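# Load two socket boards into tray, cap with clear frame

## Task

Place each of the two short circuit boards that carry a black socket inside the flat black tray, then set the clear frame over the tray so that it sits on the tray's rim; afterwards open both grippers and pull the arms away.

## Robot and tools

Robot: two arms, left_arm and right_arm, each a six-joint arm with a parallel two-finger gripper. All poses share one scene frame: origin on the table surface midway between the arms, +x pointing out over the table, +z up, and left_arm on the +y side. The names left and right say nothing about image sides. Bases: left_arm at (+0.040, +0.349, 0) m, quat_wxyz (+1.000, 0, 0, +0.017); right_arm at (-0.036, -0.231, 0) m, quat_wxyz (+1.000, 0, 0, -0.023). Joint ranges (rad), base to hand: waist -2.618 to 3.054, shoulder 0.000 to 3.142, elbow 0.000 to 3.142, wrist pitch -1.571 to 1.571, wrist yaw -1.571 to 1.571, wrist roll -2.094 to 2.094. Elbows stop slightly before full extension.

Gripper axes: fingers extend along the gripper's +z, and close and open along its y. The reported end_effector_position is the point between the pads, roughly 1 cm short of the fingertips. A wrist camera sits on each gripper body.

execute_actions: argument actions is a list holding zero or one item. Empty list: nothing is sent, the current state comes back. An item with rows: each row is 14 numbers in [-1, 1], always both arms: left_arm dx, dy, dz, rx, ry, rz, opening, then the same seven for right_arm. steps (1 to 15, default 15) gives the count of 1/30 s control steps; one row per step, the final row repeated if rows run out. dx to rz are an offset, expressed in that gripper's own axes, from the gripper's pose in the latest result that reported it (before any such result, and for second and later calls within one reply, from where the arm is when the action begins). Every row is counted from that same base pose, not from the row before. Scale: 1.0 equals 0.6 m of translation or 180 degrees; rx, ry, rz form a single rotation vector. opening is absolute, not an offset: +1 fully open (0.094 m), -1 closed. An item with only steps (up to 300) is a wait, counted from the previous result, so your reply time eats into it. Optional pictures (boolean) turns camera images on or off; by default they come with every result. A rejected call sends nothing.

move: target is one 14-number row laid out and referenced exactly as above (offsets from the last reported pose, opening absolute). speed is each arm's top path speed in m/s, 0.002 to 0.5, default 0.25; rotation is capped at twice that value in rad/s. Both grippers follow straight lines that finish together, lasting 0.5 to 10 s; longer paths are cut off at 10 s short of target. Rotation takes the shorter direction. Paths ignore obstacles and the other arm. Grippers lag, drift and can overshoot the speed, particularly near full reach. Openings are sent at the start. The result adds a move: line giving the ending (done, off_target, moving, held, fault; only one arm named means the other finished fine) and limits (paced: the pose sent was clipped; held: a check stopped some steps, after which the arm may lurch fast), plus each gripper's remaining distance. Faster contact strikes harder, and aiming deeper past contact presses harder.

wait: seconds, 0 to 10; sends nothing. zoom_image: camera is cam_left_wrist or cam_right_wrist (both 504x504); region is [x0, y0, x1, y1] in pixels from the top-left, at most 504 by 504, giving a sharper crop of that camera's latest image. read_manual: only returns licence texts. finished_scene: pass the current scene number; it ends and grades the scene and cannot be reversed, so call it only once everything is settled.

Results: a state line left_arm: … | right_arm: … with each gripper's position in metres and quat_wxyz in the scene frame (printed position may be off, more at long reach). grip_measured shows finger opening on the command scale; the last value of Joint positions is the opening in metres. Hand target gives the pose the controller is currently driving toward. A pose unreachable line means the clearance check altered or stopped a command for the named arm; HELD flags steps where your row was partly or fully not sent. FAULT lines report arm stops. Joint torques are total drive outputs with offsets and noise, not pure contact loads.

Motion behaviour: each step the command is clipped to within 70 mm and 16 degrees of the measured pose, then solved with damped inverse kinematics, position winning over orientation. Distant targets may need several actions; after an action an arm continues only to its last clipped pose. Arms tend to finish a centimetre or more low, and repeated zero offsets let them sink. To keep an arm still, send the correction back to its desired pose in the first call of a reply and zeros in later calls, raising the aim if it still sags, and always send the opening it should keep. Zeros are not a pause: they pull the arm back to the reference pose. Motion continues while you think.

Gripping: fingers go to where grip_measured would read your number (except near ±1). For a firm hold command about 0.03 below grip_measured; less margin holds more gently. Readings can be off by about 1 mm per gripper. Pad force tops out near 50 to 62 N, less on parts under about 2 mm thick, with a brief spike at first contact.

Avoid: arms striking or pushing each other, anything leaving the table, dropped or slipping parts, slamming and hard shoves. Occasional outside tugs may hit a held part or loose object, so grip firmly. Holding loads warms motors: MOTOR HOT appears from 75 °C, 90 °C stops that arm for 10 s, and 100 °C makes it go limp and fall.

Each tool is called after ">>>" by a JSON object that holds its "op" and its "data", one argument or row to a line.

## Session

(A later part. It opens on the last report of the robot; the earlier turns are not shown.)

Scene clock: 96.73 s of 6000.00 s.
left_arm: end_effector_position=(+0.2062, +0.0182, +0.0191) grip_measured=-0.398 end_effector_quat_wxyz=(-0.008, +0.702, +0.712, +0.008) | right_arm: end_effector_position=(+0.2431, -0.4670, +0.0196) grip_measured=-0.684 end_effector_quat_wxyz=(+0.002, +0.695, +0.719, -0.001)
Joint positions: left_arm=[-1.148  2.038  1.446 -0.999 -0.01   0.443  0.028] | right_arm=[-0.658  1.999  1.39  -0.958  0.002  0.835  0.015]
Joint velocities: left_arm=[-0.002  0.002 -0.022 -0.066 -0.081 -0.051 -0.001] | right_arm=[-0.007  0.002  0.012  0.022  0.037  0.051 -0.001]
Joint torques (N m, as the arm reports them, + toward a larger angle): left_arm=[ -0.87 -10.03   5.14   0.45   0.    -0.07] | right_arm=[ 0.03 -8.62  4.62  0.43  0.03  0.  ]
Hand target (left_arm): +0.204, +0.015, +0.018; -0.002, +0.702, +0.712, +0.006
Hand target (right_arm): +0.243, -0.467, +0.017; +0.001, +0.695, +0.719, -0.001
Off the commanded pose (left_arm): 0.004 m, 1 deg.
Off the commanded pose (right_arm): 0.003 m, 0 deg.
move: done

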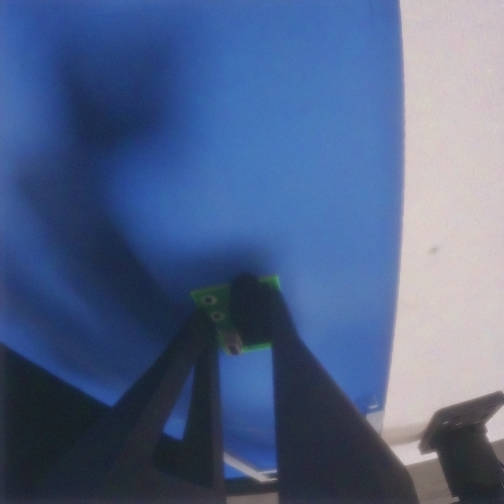

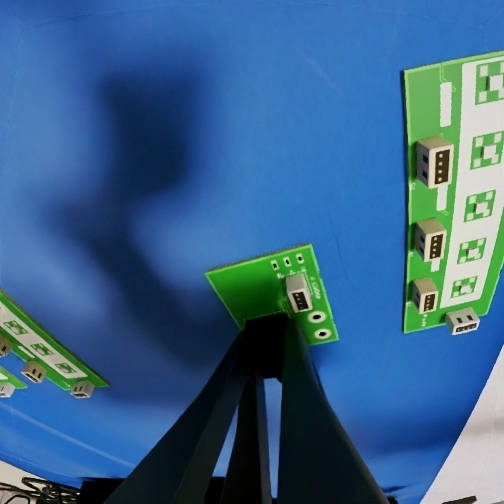

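>>> {"op": "move", "data": {
  "target": [0,-0.018,0.008,0,0,0,-0.4,0,0,-0.03,0,0,0,-0.73],
  "speed": 0.04
}}

>>> {"op": "move", "data": {
  "target": [0,0,0,0,0,0,-0.73,0,0,-0.06,0,0,0,-0.73]
}}

>>> {"op": "move", "data": {
  "target": [0,0,-0.2,0,0,0,-0.73,0,0,-0.08,0,0,0,-0.73]
}}

Scene clock: 116.63 s of 6000.00 s.
left_arm: end_effector_position=(+0.2035, +0.0203, +0.0158) grip_measured=-0.398 end_effector_quat_wxyz=(-0.009, +0.701, +0.713, +0.016) | right_arm: end_effector_position=(+0.2410, -0.4650, +0.0249) grip_measured=-0.684 end_effector_quat_wxyz=(-0.008, +0.695, +0.719, -0.001)
Joint positions: left_arm=[-1.159  2.038  1.432 -0.993 -0.024  0.428  0.028] | right_arm=[-0.658  1.999  1.413 -1.     0.002  0.835  0.015]
Joint velocities: left_arm=[-0.017 -0.012 -0.002 -0.081 -0.022 -0.051 -0.001] | right_arm=[-0.012  0.007  0.002  0.007  0.007 -0.066 -0.001]
Joint torques (N m, as the arm reports them, + toward a larger angle): left_arm=[ -1.26 -10.61   3.88   0.47   0.19  -0.12] | right_arm=[  0.01 -10.45   6.63   0.15   0.02   0.02]
Hand target (left_arm): +0.195, +0.018, +0.014; -0.008, +0.702, +0.712, +0.008
Hand target (right_arm): +0.243, -0.467, +0.037; +0.002, +0.695, +0.719, -0.001
Off the commanded pose (left_arm): 0.009 m, 1 deg.
Off the commanded pose (right_arm): 0.013 m, 1 deg.
After step 90, 16.17 s passed at rest.
move: off_target (right_arm)

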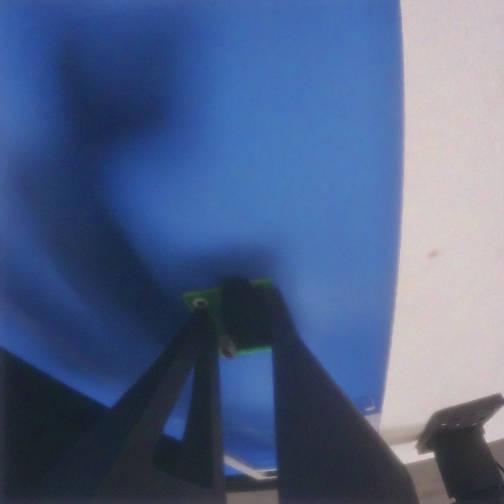

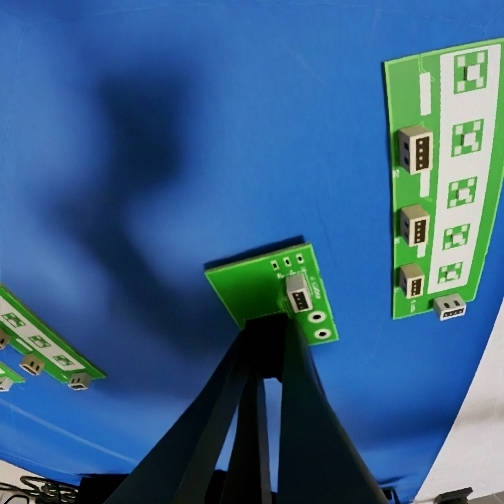

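Scene clock: 117.60 s of 6000.00 s.
left_arm: end_effector_position=(+0.2024, +0.0201, +0.0158) grip_measured=-0.691 end_effector_quat_wxyz=(-0.010, +0.701, +0.713, +0.015) | right_arm: end_effector_position=(+0.2407, -0.4646, +0.0517) grip_measured=-0.684 end_effector_quat_wxyz=(-0.013, +0.695, +0.719, -0.001)
Joint positions: left_arm=[-1.16   2.038  1.432 -0.994 -0.02   0.428  0.014] | right_arm=[-0.658  1.978  1.493 -1.113  0.001  0.835  0.015]
Joint velocities: left_arm=[ 0.007 -0.002  0.007 -0.022 -0.051 -0.037 -0.002] | right_arm=[ 0.007  0.017  0.017  0.037 -0.037 -0.007  0.001]
Joint torques (N m, as the arm reports them, + toward a larger angle): left_arm=[ 0.27 -9.83  5.88  0.26 -0.05 -0.02] | right_arm=[-0.01 -9.84  6.59  0.14  0.03  0.01]
Hand target (left_arm): +0.204, +0.020, +0.016; -0.009, +0.701, +0.713, +0.016
Hand target (right_arm): +0.241, -0.466, +0.061; -0.007, +0.695, +0.719, -0.001
Off the commanded pose (left_arm): 0.001 m, 0 deg.
Off the commanded pose (right_arm): 0.009 m, 1 deg.
move: done

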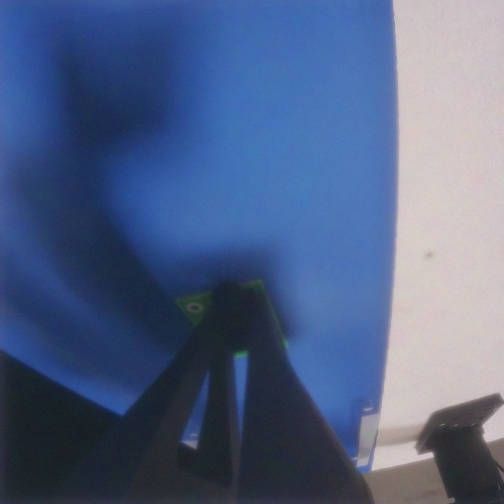

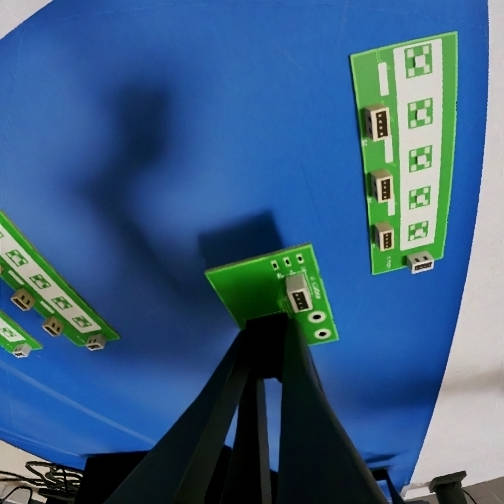

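Scene clock: 118.83 s of 6000.00 s.
left_arm: end_effector_position=(+0.2022, +0.0205, +0.1284) grip_measured=-0.691 end_effector_quat_wxyz=(-0.018, +0.701, +0.713, +0.018) | right_arm: end_effector_position=(+0.2412, -0.4648, +0.0883) grip_measured=-0.684 end_effector_quat_wxyz=(-0.023, +0.695, +0.719, -0.002)
Joint positions: left_arm=[-1.16   1.987  1.812 -1.442 -0.02   0.428  0.014] | right_arm=[-0.658  1.973  1.633 -1.277  0.     0.835  0.015]
Joint velocities: left_arm=[-0.002  0.002 -0.002 -0.066  0.007  0.095 -0.001] | right_arm=[ 0.007  0.002 -0.002 -0.051  0.007  0.037 -0.001]
Joint torques (N m, as the arm reports them, + toward a larger angle): left_arm=[-0.37 -9.87  8.61  0.08 -0.01 -0.08] | right_arm=[ -0.04 -10.21   6.82   0.07   0.03   0.02]
Hand target (left_arm): +0.202, +0.017, +0.136; -0.010, +0.701, +0.713, +0.014
Hand target (right_arm): +0.242, -0.466, +0.100; -0.013, +0.695, +0.719, -0.001
Off the commanded pose (left_arm): 0.009 m, 1 deg.
Off the commanded pose (right_arm): 0.011 m, 1 deg.
move: off_target (right_arm)

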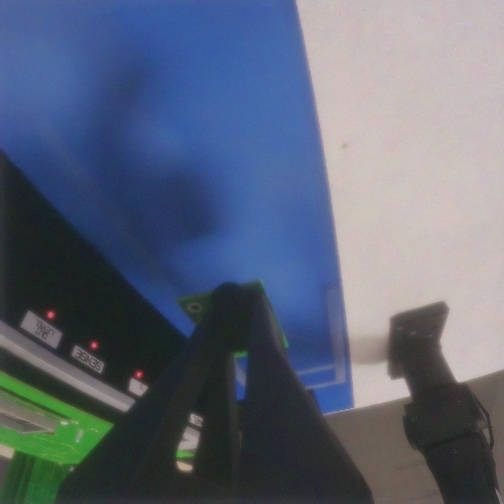

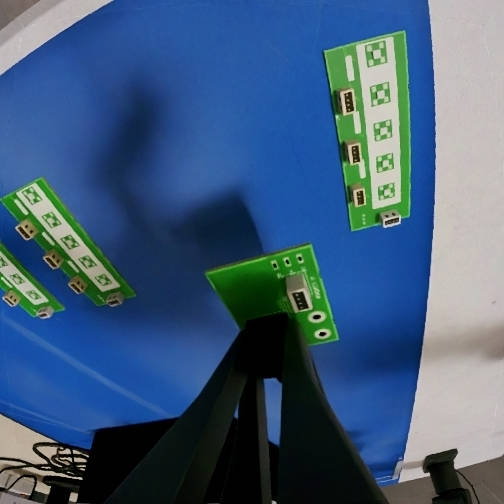

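>>> {"op": "move", "data": {
  "target": [0.83,0.275,0,0.013,-0.013,-0.494,-0.73,0.815,-0.045,-0.02,0.015,-0.016,-0.975,-0.73],
  "speed": 0.35
}}

Scene clock: 128.13 s of 6000.00 s.
left_arm: end_effector_position=(+0.3531, +0.5214, +0.1410) grip_measured=-0.688 end_effector_quat_wxyz=(-0.021, +0.009, +1.000, +0.002) | right_arm: end_effector_position=(+0.1992, +0.0266, +0.1227) grip_measured=-0.679 end_effector_quat_wxyz=(-0.013, +0.687, -0.727, -0.006)
Joint positions: left_arm=[ 0.454  1.937  1.792 -1.46  -0.024  0.505  0.015] | right_arm=[ 0.867  1.841  1.594 -1.297 -0.01  -0.692  0.015]
Joint velocities: left_arm=[-0.022 -0.012 -0.012  0.081 -0.007 -0.066 -0.   ] | right_arm=[-0.032 -0.012 -0.012 -0.051 -0.066 -0.037  0.001]
Joint torques (N m, as the arm reports them, + toward a larger angle): left_arm=[ 0.41 -9.58  9.    0.06  0.18 -0.12] | right_arm=[ 0.31 -7.31  7.13  0.25  0.01 -0.04]
Hand target (left_arm): +0.357, +0.522, +0.150; -0.007, +0.001, +1.000, +0.001
Hand target (right_arm): +0.199, +0.028, +0.125; -0.010, +0.691, -0.723, -0.006
Off the commanded pose (left_arm): 0.014 m, 2 deg.
Off the commanded pose (right_arm): 0.008 m, 2 deg.
After step 90, 1.33 s passed at rest.
move: off_target (left_arm)

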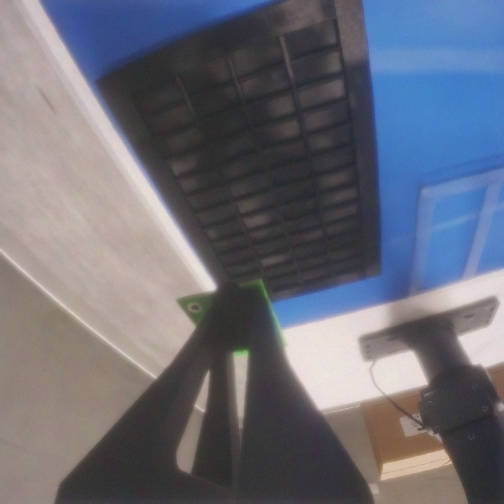

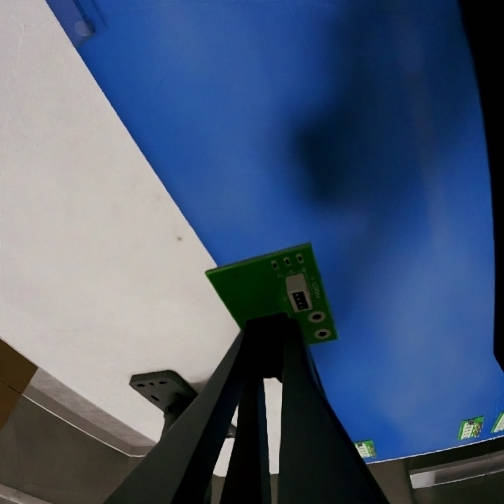

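>>> {"op": "move", "data": {
  "target": [0,0.012,0.16,0,-0.015,0,-0.73,0,0,0.16,0,0,-0.02,-0.73],
  "speed": 0.12
}}

>>> {"op": "move", "data": {
  "target": [0,0,0.02,0,0,0,-0.73,0,0,0.028,0,0,0,-0.73],
  "speed": 0.03
}}

Scene clock: 134.70 s of 6000.00 s.
left_arm: end_effector_position=(+0.3479, +0.5266, +0.0442) grip_measured=-0.688 end_effector_quat_wxyz=(-0.009, +0.008, +1.000, +0.005) | right_arm: end_effector_position=(+0.1995, +0.0269, +0.0297) grip_measured=-0.679 end_effector_quat_wxyz=(-0.010, +0.706, -0.709, -0.006)
Joint positions: left_arm=[ 0.476  1.943  1.414 -1.052 -0.019  0.527  0.015] | right_arm=[ 0.867  1.914  1.312 -0.95  -0.01  -0.744  0.015]
Joint velocities: left_arm=[-0.002 -0.002 -0.012 -0.051 -0.022  0.095 -0.001] | right_arm=[-0.007 -0.012 -0.022 -0.007 -0.051  0.037 -0.001]
Joint torques (N m, as the arm reports them, + toward a larger angle): left_arm=[ 0.67 -9.59  5.68  0.48  0.22  0.2 ] | right_arm=[ 0.4  -7.94  4.66  0.51  0.02 -0.02]
Hand target (left_arm): +0.350, +0.529, +0.045; +0.003, +0.009, +1.000, +0.002
Hand target (right_arm): +0.199, +0.029, +0.026; -0.013, +0.709, -0.705, -0.006
Off the commanded pose (left_arm): 0.003 m, 1 deg.
Off the commanded pose (right_arm): 0.004 m, 1 deg.
After step 90, 2.13 s passed at rest.
move: done

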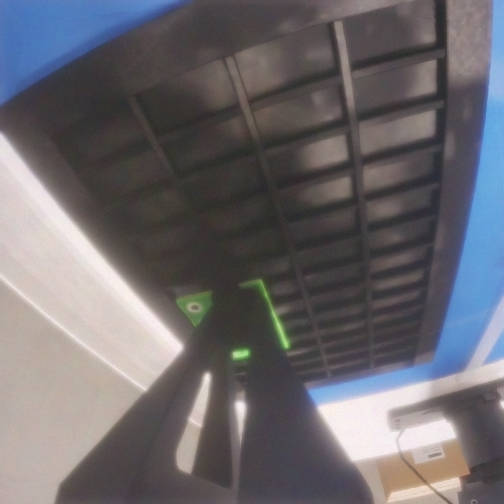

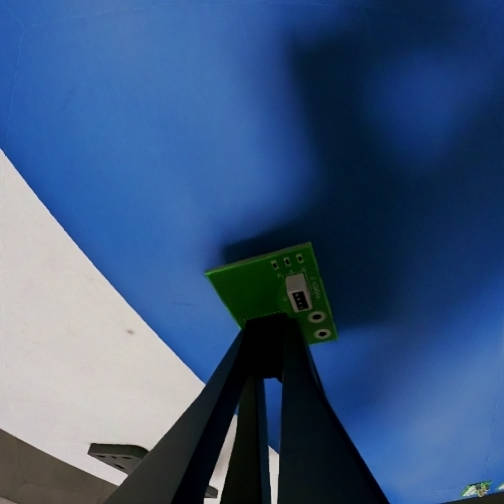

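Scene clock: 135.53 s of 6000.00 s.
left_arm: end_effector_position=(+0.3456, +0.5254, +0.0325) grip_measured=-0.688 end_effector_quat_wxyz=(-0.016, +0.008, +1.000, +0.002) | right_arm: end_effector_position=(+0.1989, +0.0261, +0.0198) grip_measured=-0.679 end_effector_quat_wxyz=(-0.009, +0.706, -0.709, -0.005)
Joint positions: left_arm=[ 0.476  1.96   1.389 -1.025 -0.019  0.527  0.015] | right_arm=[ 0.867  1.925  1.286 -0.913 -0.01  -0.744  0.015]
Joint velocities: left_arm=[-0.002  0.002 -0.007 -0.022 -0.007 -0.037 -0.001] | right_arm=[ 0.007  0.002 -0.007 -0.022  0.051 -0.051 -0.001]
Joint torques (N m, as the arm reports them, + toward a larger angle): left_arm=[ 0.02 -9.44  5.28  0.44  0.01  0.02] | right_arm=[ 0.08 -7.37  4.19  0.61  0.03  0.04]
Hand target (left_arm): +0.348, +0.527, +0.032; -0.009, +0.008, +1.000, +0.005
Hand target (right_arm): +0.199, +0.027, +0.013; -0.010, +0.706, -0.709, -0.006
Off the commanded pose (left_arm): 0.003 m, 1 deg.
Off the commanded pose (right_arm): 0.007 m, 0 deg.
move: done

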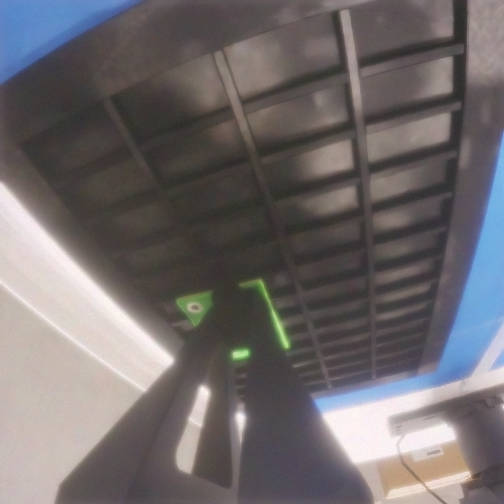

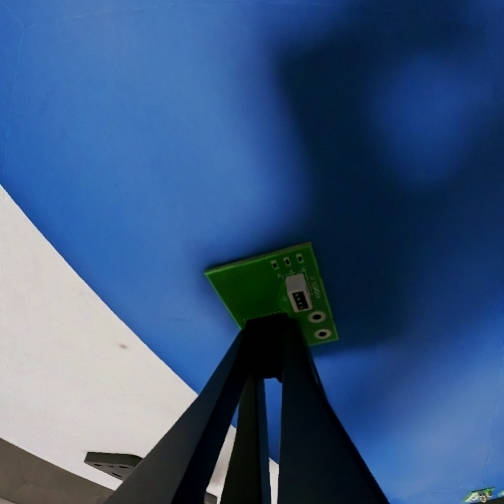

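>>> {"op": "move", "data": {
  "target": [-0.008,-0.015,0.02,0,-0.012,0,-0.73,0,0,0,0,0,0,-0.4],
  "speed": 0.03
}}

Scene clock: 139.47 s of 6000.00 s.
left_arm: end_effector_position=(+0.3425, +0.5228, +0.0244) grip_measured=-0.688 end_effector_quat_wxyz=(-0.013, +0.007, +1.000, +0.005) | right_arm: end_effector_position=(+0.1989, +0.0261, +0.0198) grip_measured=-0.402 end_effector_quat_wxyz=(-0.009, +0.706, -0.709, -0.005)
Joint positions: left_arm=[ 0.473  1.95   1.34  -0.979 -0.021  0.52   0.015] | right_arm=[ 0.867  1.925  1.286 -0.913 -0.01  -0.744  0.028]
Joint velocities: left_arm=[-0.012 -0.007  0.012  0.022  0.007  0.007 -0.001] | right_arm=[-0.002 -0.012 -0.007 -0.051 -0.095 -0.037  0.   ]
Joint torques (N m, as the arm reports them, + toward a larger angle): left_arm=[-1.32 -9.53  3.81  0.71  0.26 -0.15] | right_arm=[ 0.03 -8.31  5.07  0.36  0.01  0.02]
Hand target (left_arm): +0.350, +0.516, +0.021; +0.003, +0.008, +1.000, +0.001
Hand target (right_arm): +0.199, +0.026, +0.020; -0.009, +0.706, -0.709, -0.005
Off the commanded pose (left_arm): 0.011 m, 2 deg.
Off the commanded pose (right_arm): 0.000 m, 0 deg.
After step 90, 0.10 s passed at rest.
move: off_target (left_arm)

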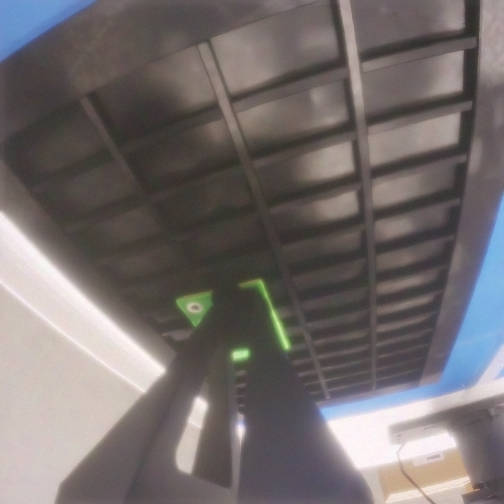

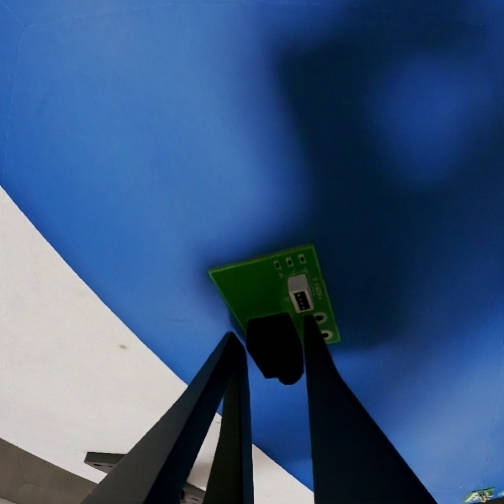

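>>> {"op": "move", "data": {
  "target": [0,0,0,0,0,0,-0.4,0,0,-0.05,0,0,0,-0.4]
}}

>>> {"op": "move", "data": {
  "target": [0,0,-0.21,0,-0.02,0,-0.4,0,0,-0.14,0,0,0,-0.4]
}}

>>> {"op": "move", "data": {
  "target": [0.225,-0.86,0,0,0,0.5,-0.4,0.7,0,0,0,0,0.6,-0.4],
  "speed": 0.35
}}

Scene clock: 144.13 s of 6000.00 s.
left_arm: end_effector_position=(+0.3417, +0.5218, +0.0243) grip_measured=-0.403 end_effector_quat_wxyz=(-0.014, +0.007, +1.000, +0.003) | right_arm: end_effector_position=(+0.1967, +0.0238, +0.0404) grip_measured=-0.402 end_effector_quat_wxyz=(-0.001, +0.706, -0.709, -0.005)
Joint positions: left_arm=[ 0.472  1.95   1.34  -0.983 -0.019  0.52   0.028] | right_arm=[ 0.867  1.901  1.34  -1.008 -0.01  -0.744  0.028]
Joint velocities: left_arm=[-0.002 -0.002 -0.002 -0.037  0.007  0.022 -0.   ] | right_arm=[-0.007  0.012  0.002  0.022  0.051 -0.051 -0.001]
Joint torques (N m, as the arm reports them, + toward a larger angle): left_arm=[ 0.01 -9.06  5.88  0.3  -0.04  0.03] | right_arm=[-0.09 -9.4   6.54  0.19  0.02  0.01]
Hand target (left_arm): +0.342, +0.523, +0.024; -0.013, +0.007, +1.000, +0.005
Hand target (right_arm): +0.199, +0.025, +0.050; -0.009, +0.706, -0.709, -0.005
Off the commanded pose (left_arm): 0.001 m, 0 deg.
Off the commanded pose (right_arm): 0.010 m, 1 deg.
After step 90, 0.73 s passed at rest.
move: done

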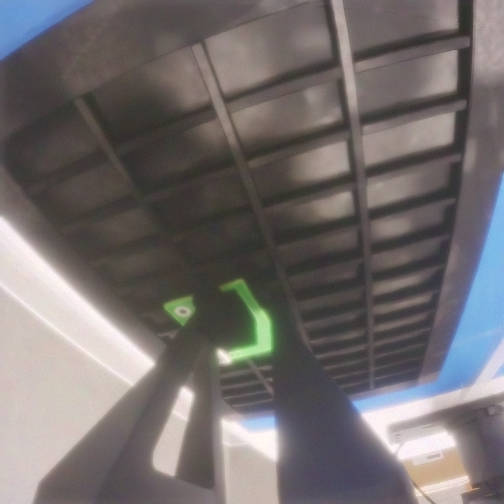

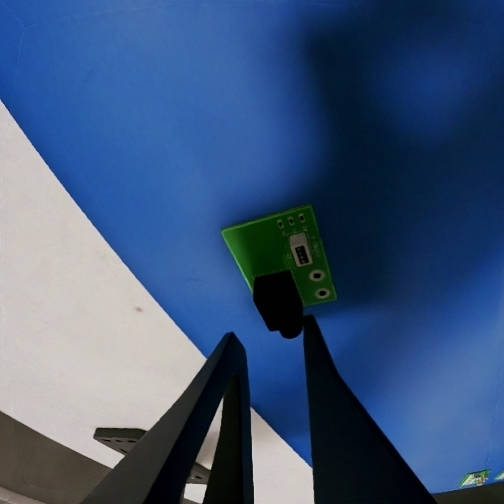

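Scene clock: 145.37 s of 6000.00 s.
left_arm: end_effector_position=(+0.3422, +0.5193, +0.1416) grip_measured=-0.402 end_effector_quat_wxyz=(+0.004, +0.007, +1.000, +0.005) | right_arm: end_effector_position=(+0.1967, +0.0238, +0.1169) grip_measured=-0.402 end_effector_quat_wxyz=(+0.005, +0.705, -0.709, -0.005)
Joint positions: left_arm=[ 0.472  1.848  1.677 -1.388 -0.006  0.522  0.028] | right_arm=[ 0.867  1.861  1.596 -1.315 -0.01  -0.744  0.028]
Joint velocities: left_arm=[-0.017  0.012  0.022  0.022 -0.051 -0.022  0.   ] | right_arm=[ 0.012  0.002  0.007 -0.066 -0.051 -0.007 -0.   ]
Joint torques (N m, as the arm reports them, + toward a larger angle): left_arm=[ 1.1  -9.19  8.56  0.22  0.19  0.13] | right_arm=[-0.25 -8.87  6.67  0.21  0.03 -0.02]
Hand target (left_arm): +0.344, +0.522, +0.150; +0.017, +0.007, +1.000, +0.003
Hand target (right_arm): +0.198, +0.023, +0.125; -0.001, +0.706, -0.709, -0.005
Off the commanded pose (left_arm): 0.009 m, 2 deg.
Off the commanded pose (right_arm): 0.008 m, 1 deg.
move: done

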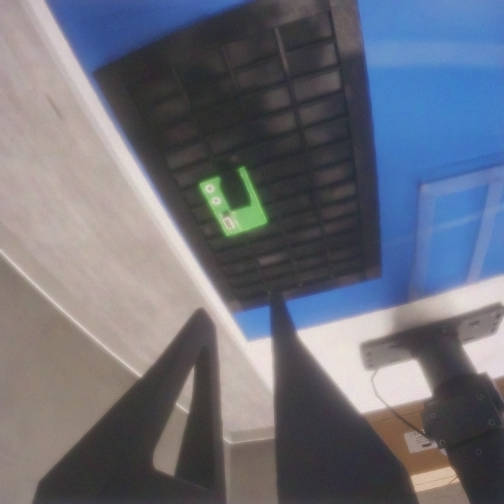

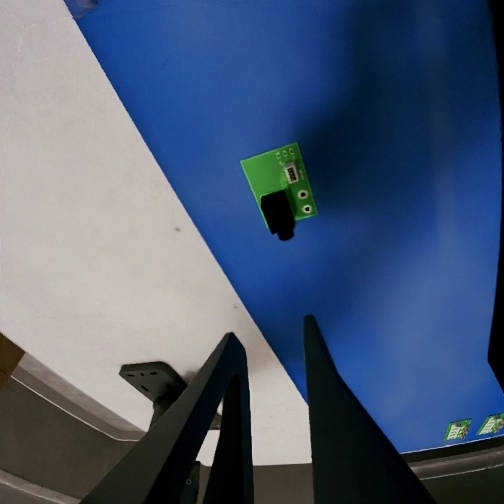

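Scene clock: 148.67 s of 6000.00 s.
left_arm: end_effector_position=(+0.2004, +0.0073, +0.1283) grip_measured=-0.402 end_effector_quat_wxyz=(-0.007, +0.707, +0.707, +0.013) | right_arm: end_effector_position=(+0.1891, -0.3969, +0.1175) grip_measured=-0.402 end_effector_quat_wxyz=(-0.017, +0.153, +0.988, -0.007)
Joint positions: left_arm=[-1.18   2.009  1.843 -1.428 -0.02   0.427  0.028] | right_arm=[-0.575  1.625  1.319 -1.29   0.028 -0.312  0.028]
Joint velocities: left_arm=[-0.002 -0.002 -0.007 -0.037 -0.051 -0.022 -0.   ] | right_arm=[-0.012 -0.017 -0.027  0.081  0.037  0.007 -0.   ]
Joint torques (N m, as the arm reports them, + toward a larger angle): left_arm=[ -0.27 -10.41   9.16   0.1    0.03   0.07] | right_arm=[-0.26 -5.48  7.    0.38  0.06  0.07]
Hand target (left_arm): +0.202, +0.004, +0.138; +0.005, +0.712, +0.702, +0.010
Hand target (right_arm): +0.195, -0.403, +0.120; -0.008, +0.159, +0.987, -0.013
Off the commanded pose (left_arm): 0.007 m, 1 deg.
Off the commanded pose (right_arm): 0.006 m, 2 deg.
move: done

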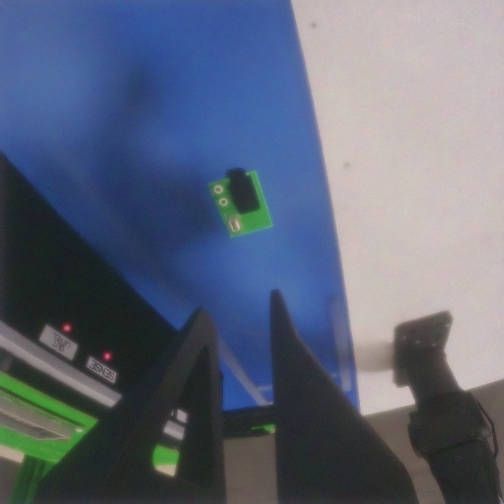

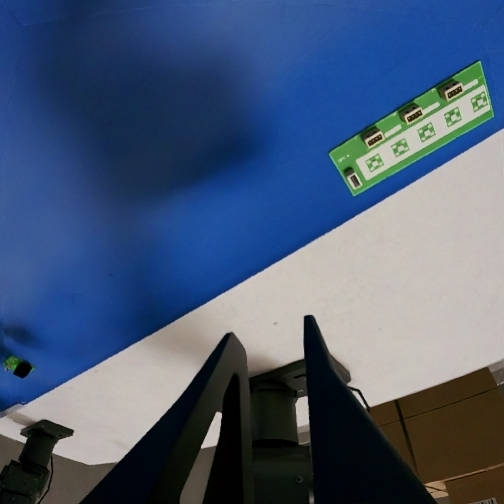

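>>> {"op": "move", "data": {
  "target": [0.006,0,0.155,0,-0.01,0,-0.4,0,0,0,0,0,0,-0.4],
  "speed": 0.12
}}

Scene clock: 152.60 s of 6000.00 s.
left_arm: end_effector_position=(+0.1971, +0.0146, +0.0347) grip_measured=-0.402 end_effector_quat_wxyz=(-0.002, +0.708, +0.706, +0.011) | right_arm: end_effector_position=(+0.1891, -0.3969, +0.1175) grip_measured=-0.402 end_effector_quat_wxyz=(-0.017, +0.154, +0.988, -0.007)
Joint positions: left_arm=[-1.18   2.009  1.468 -1.042 -0.02   0.429  0.028] | right_arm=[-0.575  1.625  1.319 -1.29   0.028 -0.311  0.028]
Joint velocities: left_arm=[-0.012  0.002 -0.012  0.022  0.007  0.022  0.   ] | right_arm=[ 0.012 -0.012  0.002  0.022 -0.051 -0.022 -0.001]
Joint torques (N m, as the arm reports them, + toward a larger angle): left_arm=[ 0.91 -9.97  5.61  0.45  0.16  0.1 ] | right_arm=[ 0.04 -6.15  5.38  0.29  0.04  0.02]
Hand target (left_arm): +0.201, +0.013, +0.035; +0.004, +0.707, +0.707, +0.002
Hand target (right_arm): +0.189, -0.397, +0.118; -0.017, +0.153, +0.988, -0.007
Off the commanded pose (left_arm): 0.004 m, 1 deg.
Off the commanded pose (right_arm): 0.000 m, 0 deg.
move: done

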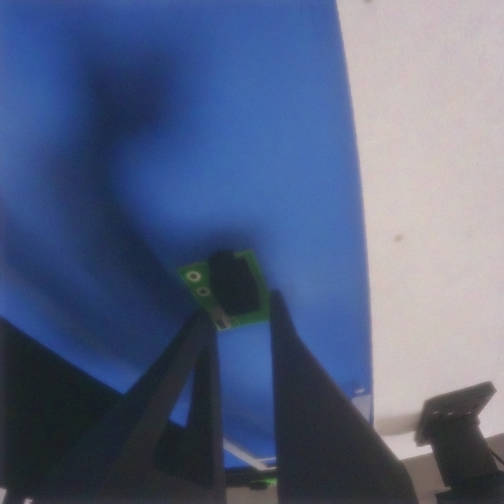

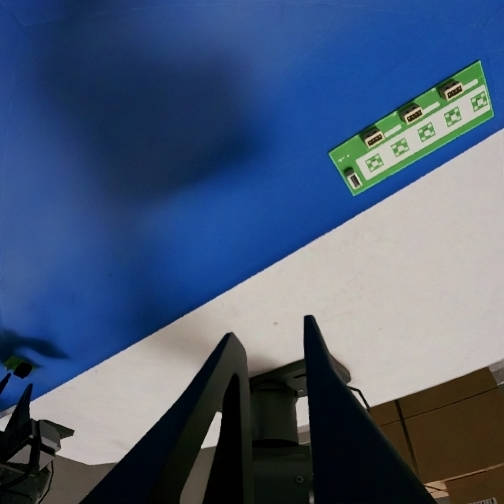

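>>> {"op": "move", "data": {
  "target": [0,0.018,0,0,0,0,-0.4,0,0,0,0,0,0,-0.4],
  "speed": 0.04
}}

>>> {"op": "move", "data": {
  "target": [0,0.004,0.03,0,0,0,-0.4,0,0,0,0,0,0,-0.4],
  "speed": 0.04
}}

>>> {"op": "move", "data": {
  "target": [0,0,0,0,0,0,-0.73,0,0,0,0,0,0,-0.4]
}}

Scene clock: 155.60 s of 6000.00 s.
left_arm: end_effector_position=(+0.2023, +0.0185, +0.0282) grip_measured=-0.402 end_effector_quat_wxyz=(-0.010, +0.707, +0.707, +0.014) | right_arm: end_effector_position=(+0.1891, -0.3969, +0.1175) grip_measured=-0.402 end_effector_quat_wxyz=(-0.017, +0.154, +0.988, -0.007)
Joint positions: left_arm=[-1.162  2.027  1.468 -1.04  -0.02   0.442  0.028] | right_arm=[-0.575  1.625  1.319 -1.29   0.028 -0.311  0.028]
Joint velocities: left_arm=[ 0.002  0.017 -0.007 -0.066 -0.037 -0.022 -0.   ] | right_arm=[-0.012 -0.002  0.002 -0.066 -0.051 -0.022  0.   ]
Joint torques (N m, as the arm reports them, + toward a larger angle): left_arm=[  0.47 -10.02   8.28   0.14   0.04   0.1 ] | right_arm=[ 0.02 -6.17  5.42  0.3   0.04  0.02]
Hand target (left_arm): +0.208, +0.015, +0.035; -0.002, +0.708, +0.706, +0.011
Hand target (right_arm): +0.189, -0.397, +0.118; -0.017, +0.154, +0.988, -0.007
Off the commanded pose (left_arm): 0.010 m, 1 deg.
Off the commanded pose (right_arm): 0.000 m, 0 deg.
move: done

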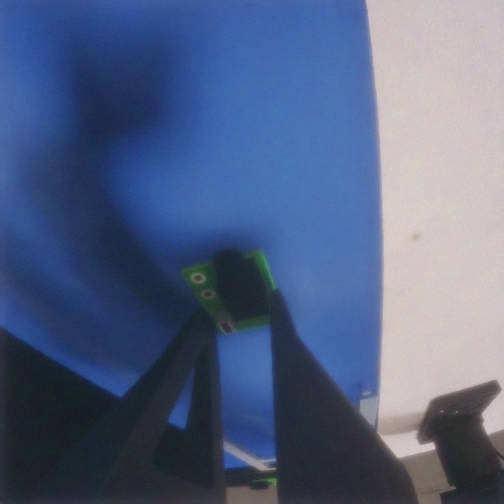

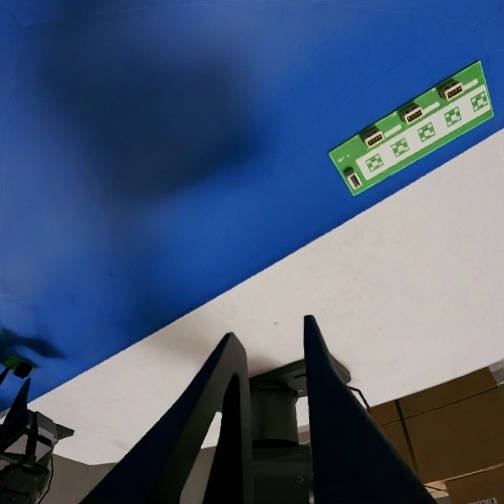

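Scene clock: 156.30 s of 6000.00 s.
left_arm: end_effector_position=(+0.2014, +0.0202, +0.0164) grip_measured=-0.402 end_effector_quat_wxyz=(-0.016, +0.707, +0.707, +0.016) | right_arm: end_effector_position=(+0.1891, -0.3969, +0.1175) grip_measured=-0.402 end_effector_quat_wxyz=(-0.017, +0.154, +0.988, -0.007)
Joint positions: left_arm=[-1.162  2.047  1.448 -1.013 -0.02   0.442  0.028] | right_arm=[-0.575  1.625  1.319 -1.29   0.028 -0.311  0.028]
Joint velocities: left_arm=[ 0.002 -0.002 -0.012 -0.022  0.051 -0.037 -0.001] | right_arm=[-0.002  0.007 -0.007  0.007 -0.066  0.022  0.   ]
Joint torques (N m, as the arm reports them, + toward a larger angle): left_arm=[ 0.6  -9.25  4.19  0.61  0.    0.09] | right_arm=[ 0.03 -6.16  5.42  0.29  0.04  0.02]
Hand target (left_arm): +0.205, +0.019, +0.010; -0.011, +0.707, +0.707, +0.014
Hand target (right_arm): +0.189, -0.397, +0.118; -0.017, +0.154, +0.988, -0.007
Off the commanded pose (left_arm): 0.007 m, 1 deg.
Off the commanded pose (right_arm): 0.000 m, 0 deg.
move: done

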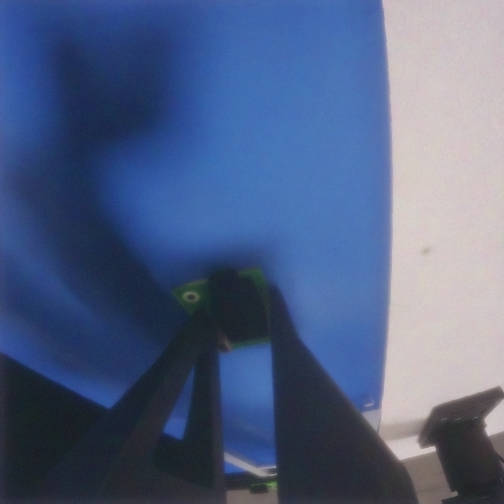

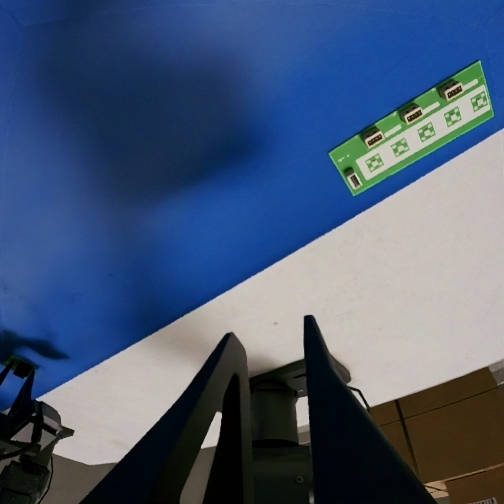

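Scene clock: 156.80 s of 6000.00 s.
left_arm: end_effector_position=(+0.2015, +0.0203, +0.0164) grip_measured=-0.693 end_effector_quat_wxyz=(-0.017, +0.707, +0.707, +0.017) | right_arm: end_effector_position=(+0.1891, -0.3969, +0.1175) grip_measured=-0.402 end_effector_quat_wxyz=(-0.017, +0.154, +0.988, -0.007)
Joint positions: left_arm=[-1.162  2.047  1.448 -1.014 -0.02   0.442  0.014] | right_arm=[-0.575  1.625  1.319 -1.29   0.028 -0.311  0.028]
Joint velocities: left_arm=[-0.012  0.007  0.007 -0.051  0.037 -0.037 -0.   ] | right_arm=[-0.012 -0.017 -0.002 -0.007  0.007  0.022  0.   ]
Joint torques (N m, as the arm reports them, + toward a larger angle): left_arm=[ 0.07 -9.78  5.95  0.22  0.07  0.01] | right_arm=[ 0.03 -6.16  5.44  0.3   0.04  0.02]
Hand target (left_arm): +0.201, +0.020, +0.016; -0.017, +0.707, +0.707, +0.016
Hand target (right_arm): +0.189, -0.397, +0.118; -0.017, +0.154, +0.988, -0.007
Off the commanded pose (left_arm): 0.000 m, 0 deg.
Off the commanded pose (right_arm): 0.000 m, 0 deg.
move: done

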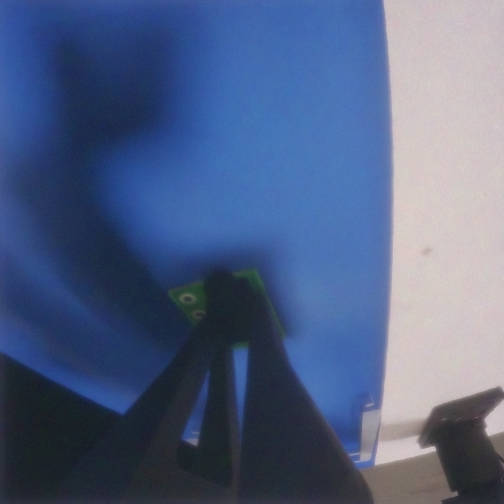

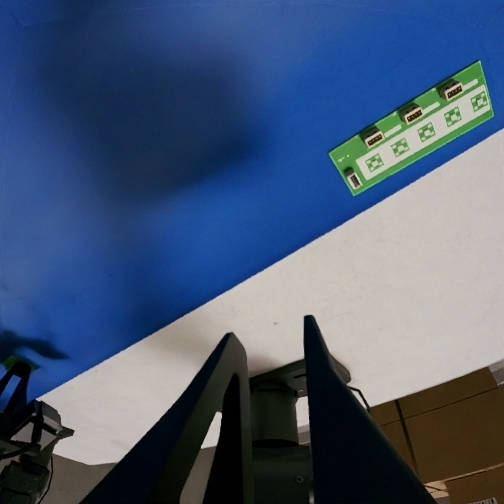

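>>> {"op": "move", "data": {
  "target": [0,0,-0.2,0,0,0,-0.73,0,0,0,0,0,0,-0.4]
}}

>>> {"op": "move", "data": {
  "target": [0.745,0.27,0,0.013,-0.013,-0.5,-0.73,0,0,0,0,0,0,-0.4],
  "speed": 0.3
}}

>>> {"op": "move", "data": {
  "target": [0,0,0.17,0,-0.015,0,-0.73,0,0,0,0,0,0,-0.4],
  "speed": 0.12
}}

Scene clock: 161.07 s of 6000.00 s.
left_arm: end_effector_position=(+0.2020, +0.0192, +0.1289) grip_measured=-0.693 end_effector_quat_wxyz=(-0.025, +0.707, +0.707, +0.020) | right_arm: end_effector_position=(+0.1891, -0.3969, +0.1175) grip_measured=-0.402 end_effector_quat_wxyz=(-0.017, +0.154, +0.988, -0.007)
Joint positions: left_arm=[-1.162  2.005  1.84  -1.465 -0.02   0.442  0.014] | right_arm=[-0.575  1.625  1.319 -1.29   0.028 -0.311  0.028]
Joint velocities: left_arm=[ 0.017 -0.017  0.002 -0.051 -0.051 -0.037 -0.001] | right_arm=[-0.042 -0.017 -0.002 -0.081 -0.022 -0.037 -0.   ]
Joint torques (N m, as the arm reports them, + toward a larger angle): left_arm=[-0.35 -9.95  8.6   0.1   0.01 -0.03] | right_arm=[ 0.08 -6.17  5.42  0.29  0.04  0.03]
Hand target (left_arm): +0.202, +0.016, +0.136; -0.016, +0.707, +0.707, +0.017
Hand target (right_arm): +0.189, -0.397, +0.118; -0.017, +0.154, +0.988, -0.007
Off the commanded pose (left_arm): 0.009 m, 1 deg.
Off the commanded pose (right_arm): 0.000 m, 0 deg.
After step 90, 0.03 s passed at rest.
move: done

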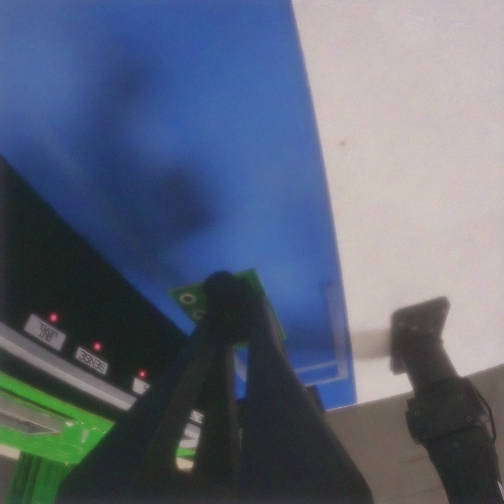

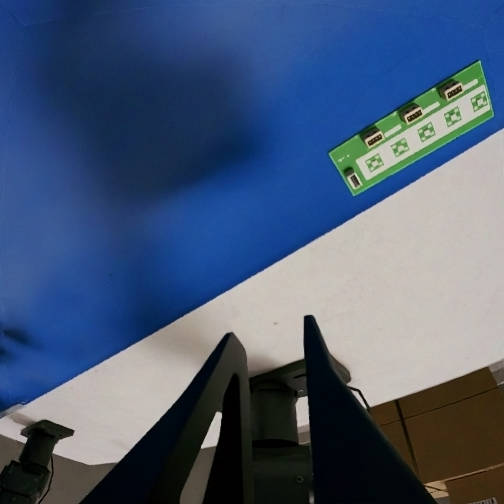

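Scene clock: 164.27 s of 6000.00 s.
left_arm: end_effector_position=(+0.3583, +0.4671, +0.1437) grip_measured=-0.693 end_effector_quat_wxyz=(-0.022, +0.006, +1.000, +0.008) | right_arm: end_effector_position=(+0.1891, -0.3969, +0.1175) grip_measured=-0.402 end_effector_quat_wxyz=(-0.017, +0.154, +0.988, -0.007)
Joint positions: left_arm=[ 0.301  1.866  1.708 -1.449 -0.03   0.348  0.014] | right_arm=[-0.575  1.625  1.319 -1.29   0.028 -0.311  0.028]
Joint velocities: left_arm=[-0.017  0.007  0.007  0.081  0.051  0.022  0.001] | right_arm=[-0.002 -0.002  0.007  0.007 -0.022  0.007  0.001]
Joint torques (N m, as the arm reports them, + toward a larger angle): left_arm=[ 0.17 -9.33  9.08  0.1   0.14 -0.04] | right_arm=[ 0.04 -6.17  5.4   0.3   0.04  0.02]
Hand target (left_arm): +0.362, +0.467, +0.152; -0.009, -0.000, +1.000, +0.007
Hand target (right_arm): +0.189, -0.397, +0.118; -0.017, +0.154, +0.988, -0.007
Off the commanded pose (left_arm): 0.014 m, 2 deg.
Off the commanded pose (right_arm): 0.000 m, 0 deg.
move: off_target (left_arm)

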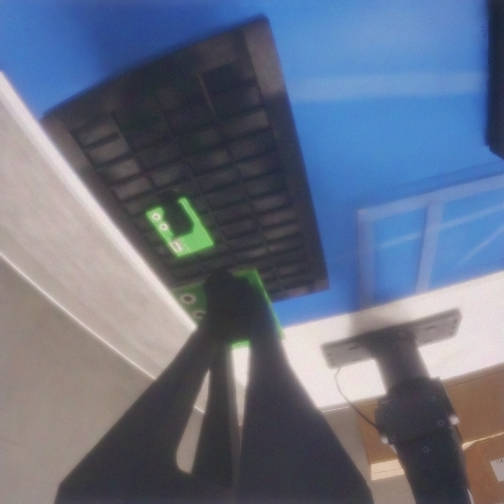

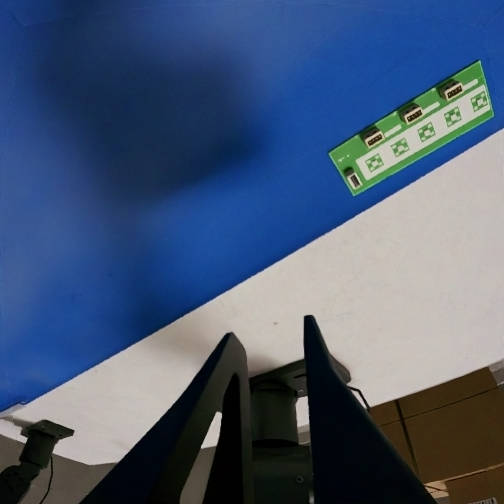

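Scene clock: 165.73 s of 6000.00 s.
left_arm: end_effector_position=(+0.3525, +0.4651, +0.0413) grip_measured=-0.693 end_effector_quat_wxyz=(-0.010, +0.009, +1.000, +0.013) | right_arm: end_effector_position=(+0.1891, -0.3969, +0.1175) grip_measured=-0.402 end_effector_quat_wxyz=(-0.017, +0.154, +0.988, -0.007)
Joint positions: left_arm=[ 0.301  1.866  1.297 -1.011 -0.03   0.353  0.014] | right_arm=[-0.575  1.625  1.319 -1.29   0.028 -0.311  0.028]
Joint velocities: left_arm=[-0.012 -0.007 -0.002  0.007 -0.037 -0.037  0.   ] | right_arm=[-0.012 -0.002  0.007 -0.066 -0.022  0.022 -0.001]
Joint torques (N m, as the arm reports them, + toward a larger angle): left_arm=[ 1.11 -9.06  5.49  0.35  0.15  0.11] | right_arm=[ 0.05 -6.17  5.4   0.29  0.04  0.02]
Hand target (left_arm): +0.355, +0.468, +0.042; +0.001, +0.006, +1.000, +0.008
Hand target (right_arm): +0.189, -0.397, +0.118; -0.017, +0.154, +0.988, -0.007
Off the commanded pose (left_arm): 0.004 m, 1 deg.
Off the commanded pose (right_arm): 0.000 m, 0 deg.
move: done

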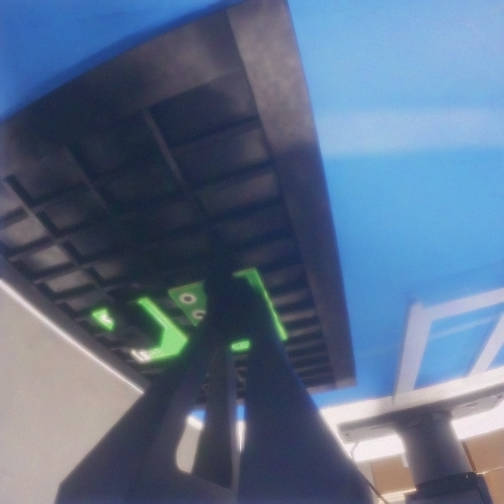

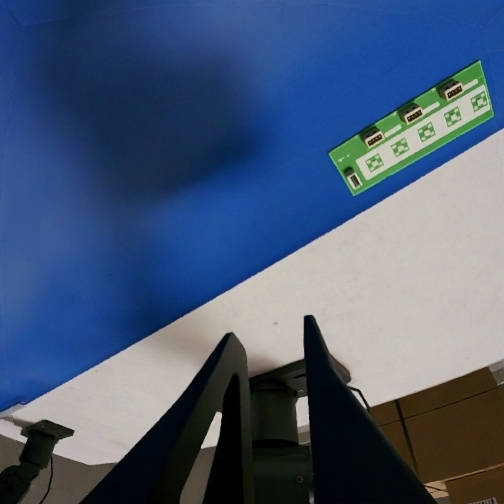

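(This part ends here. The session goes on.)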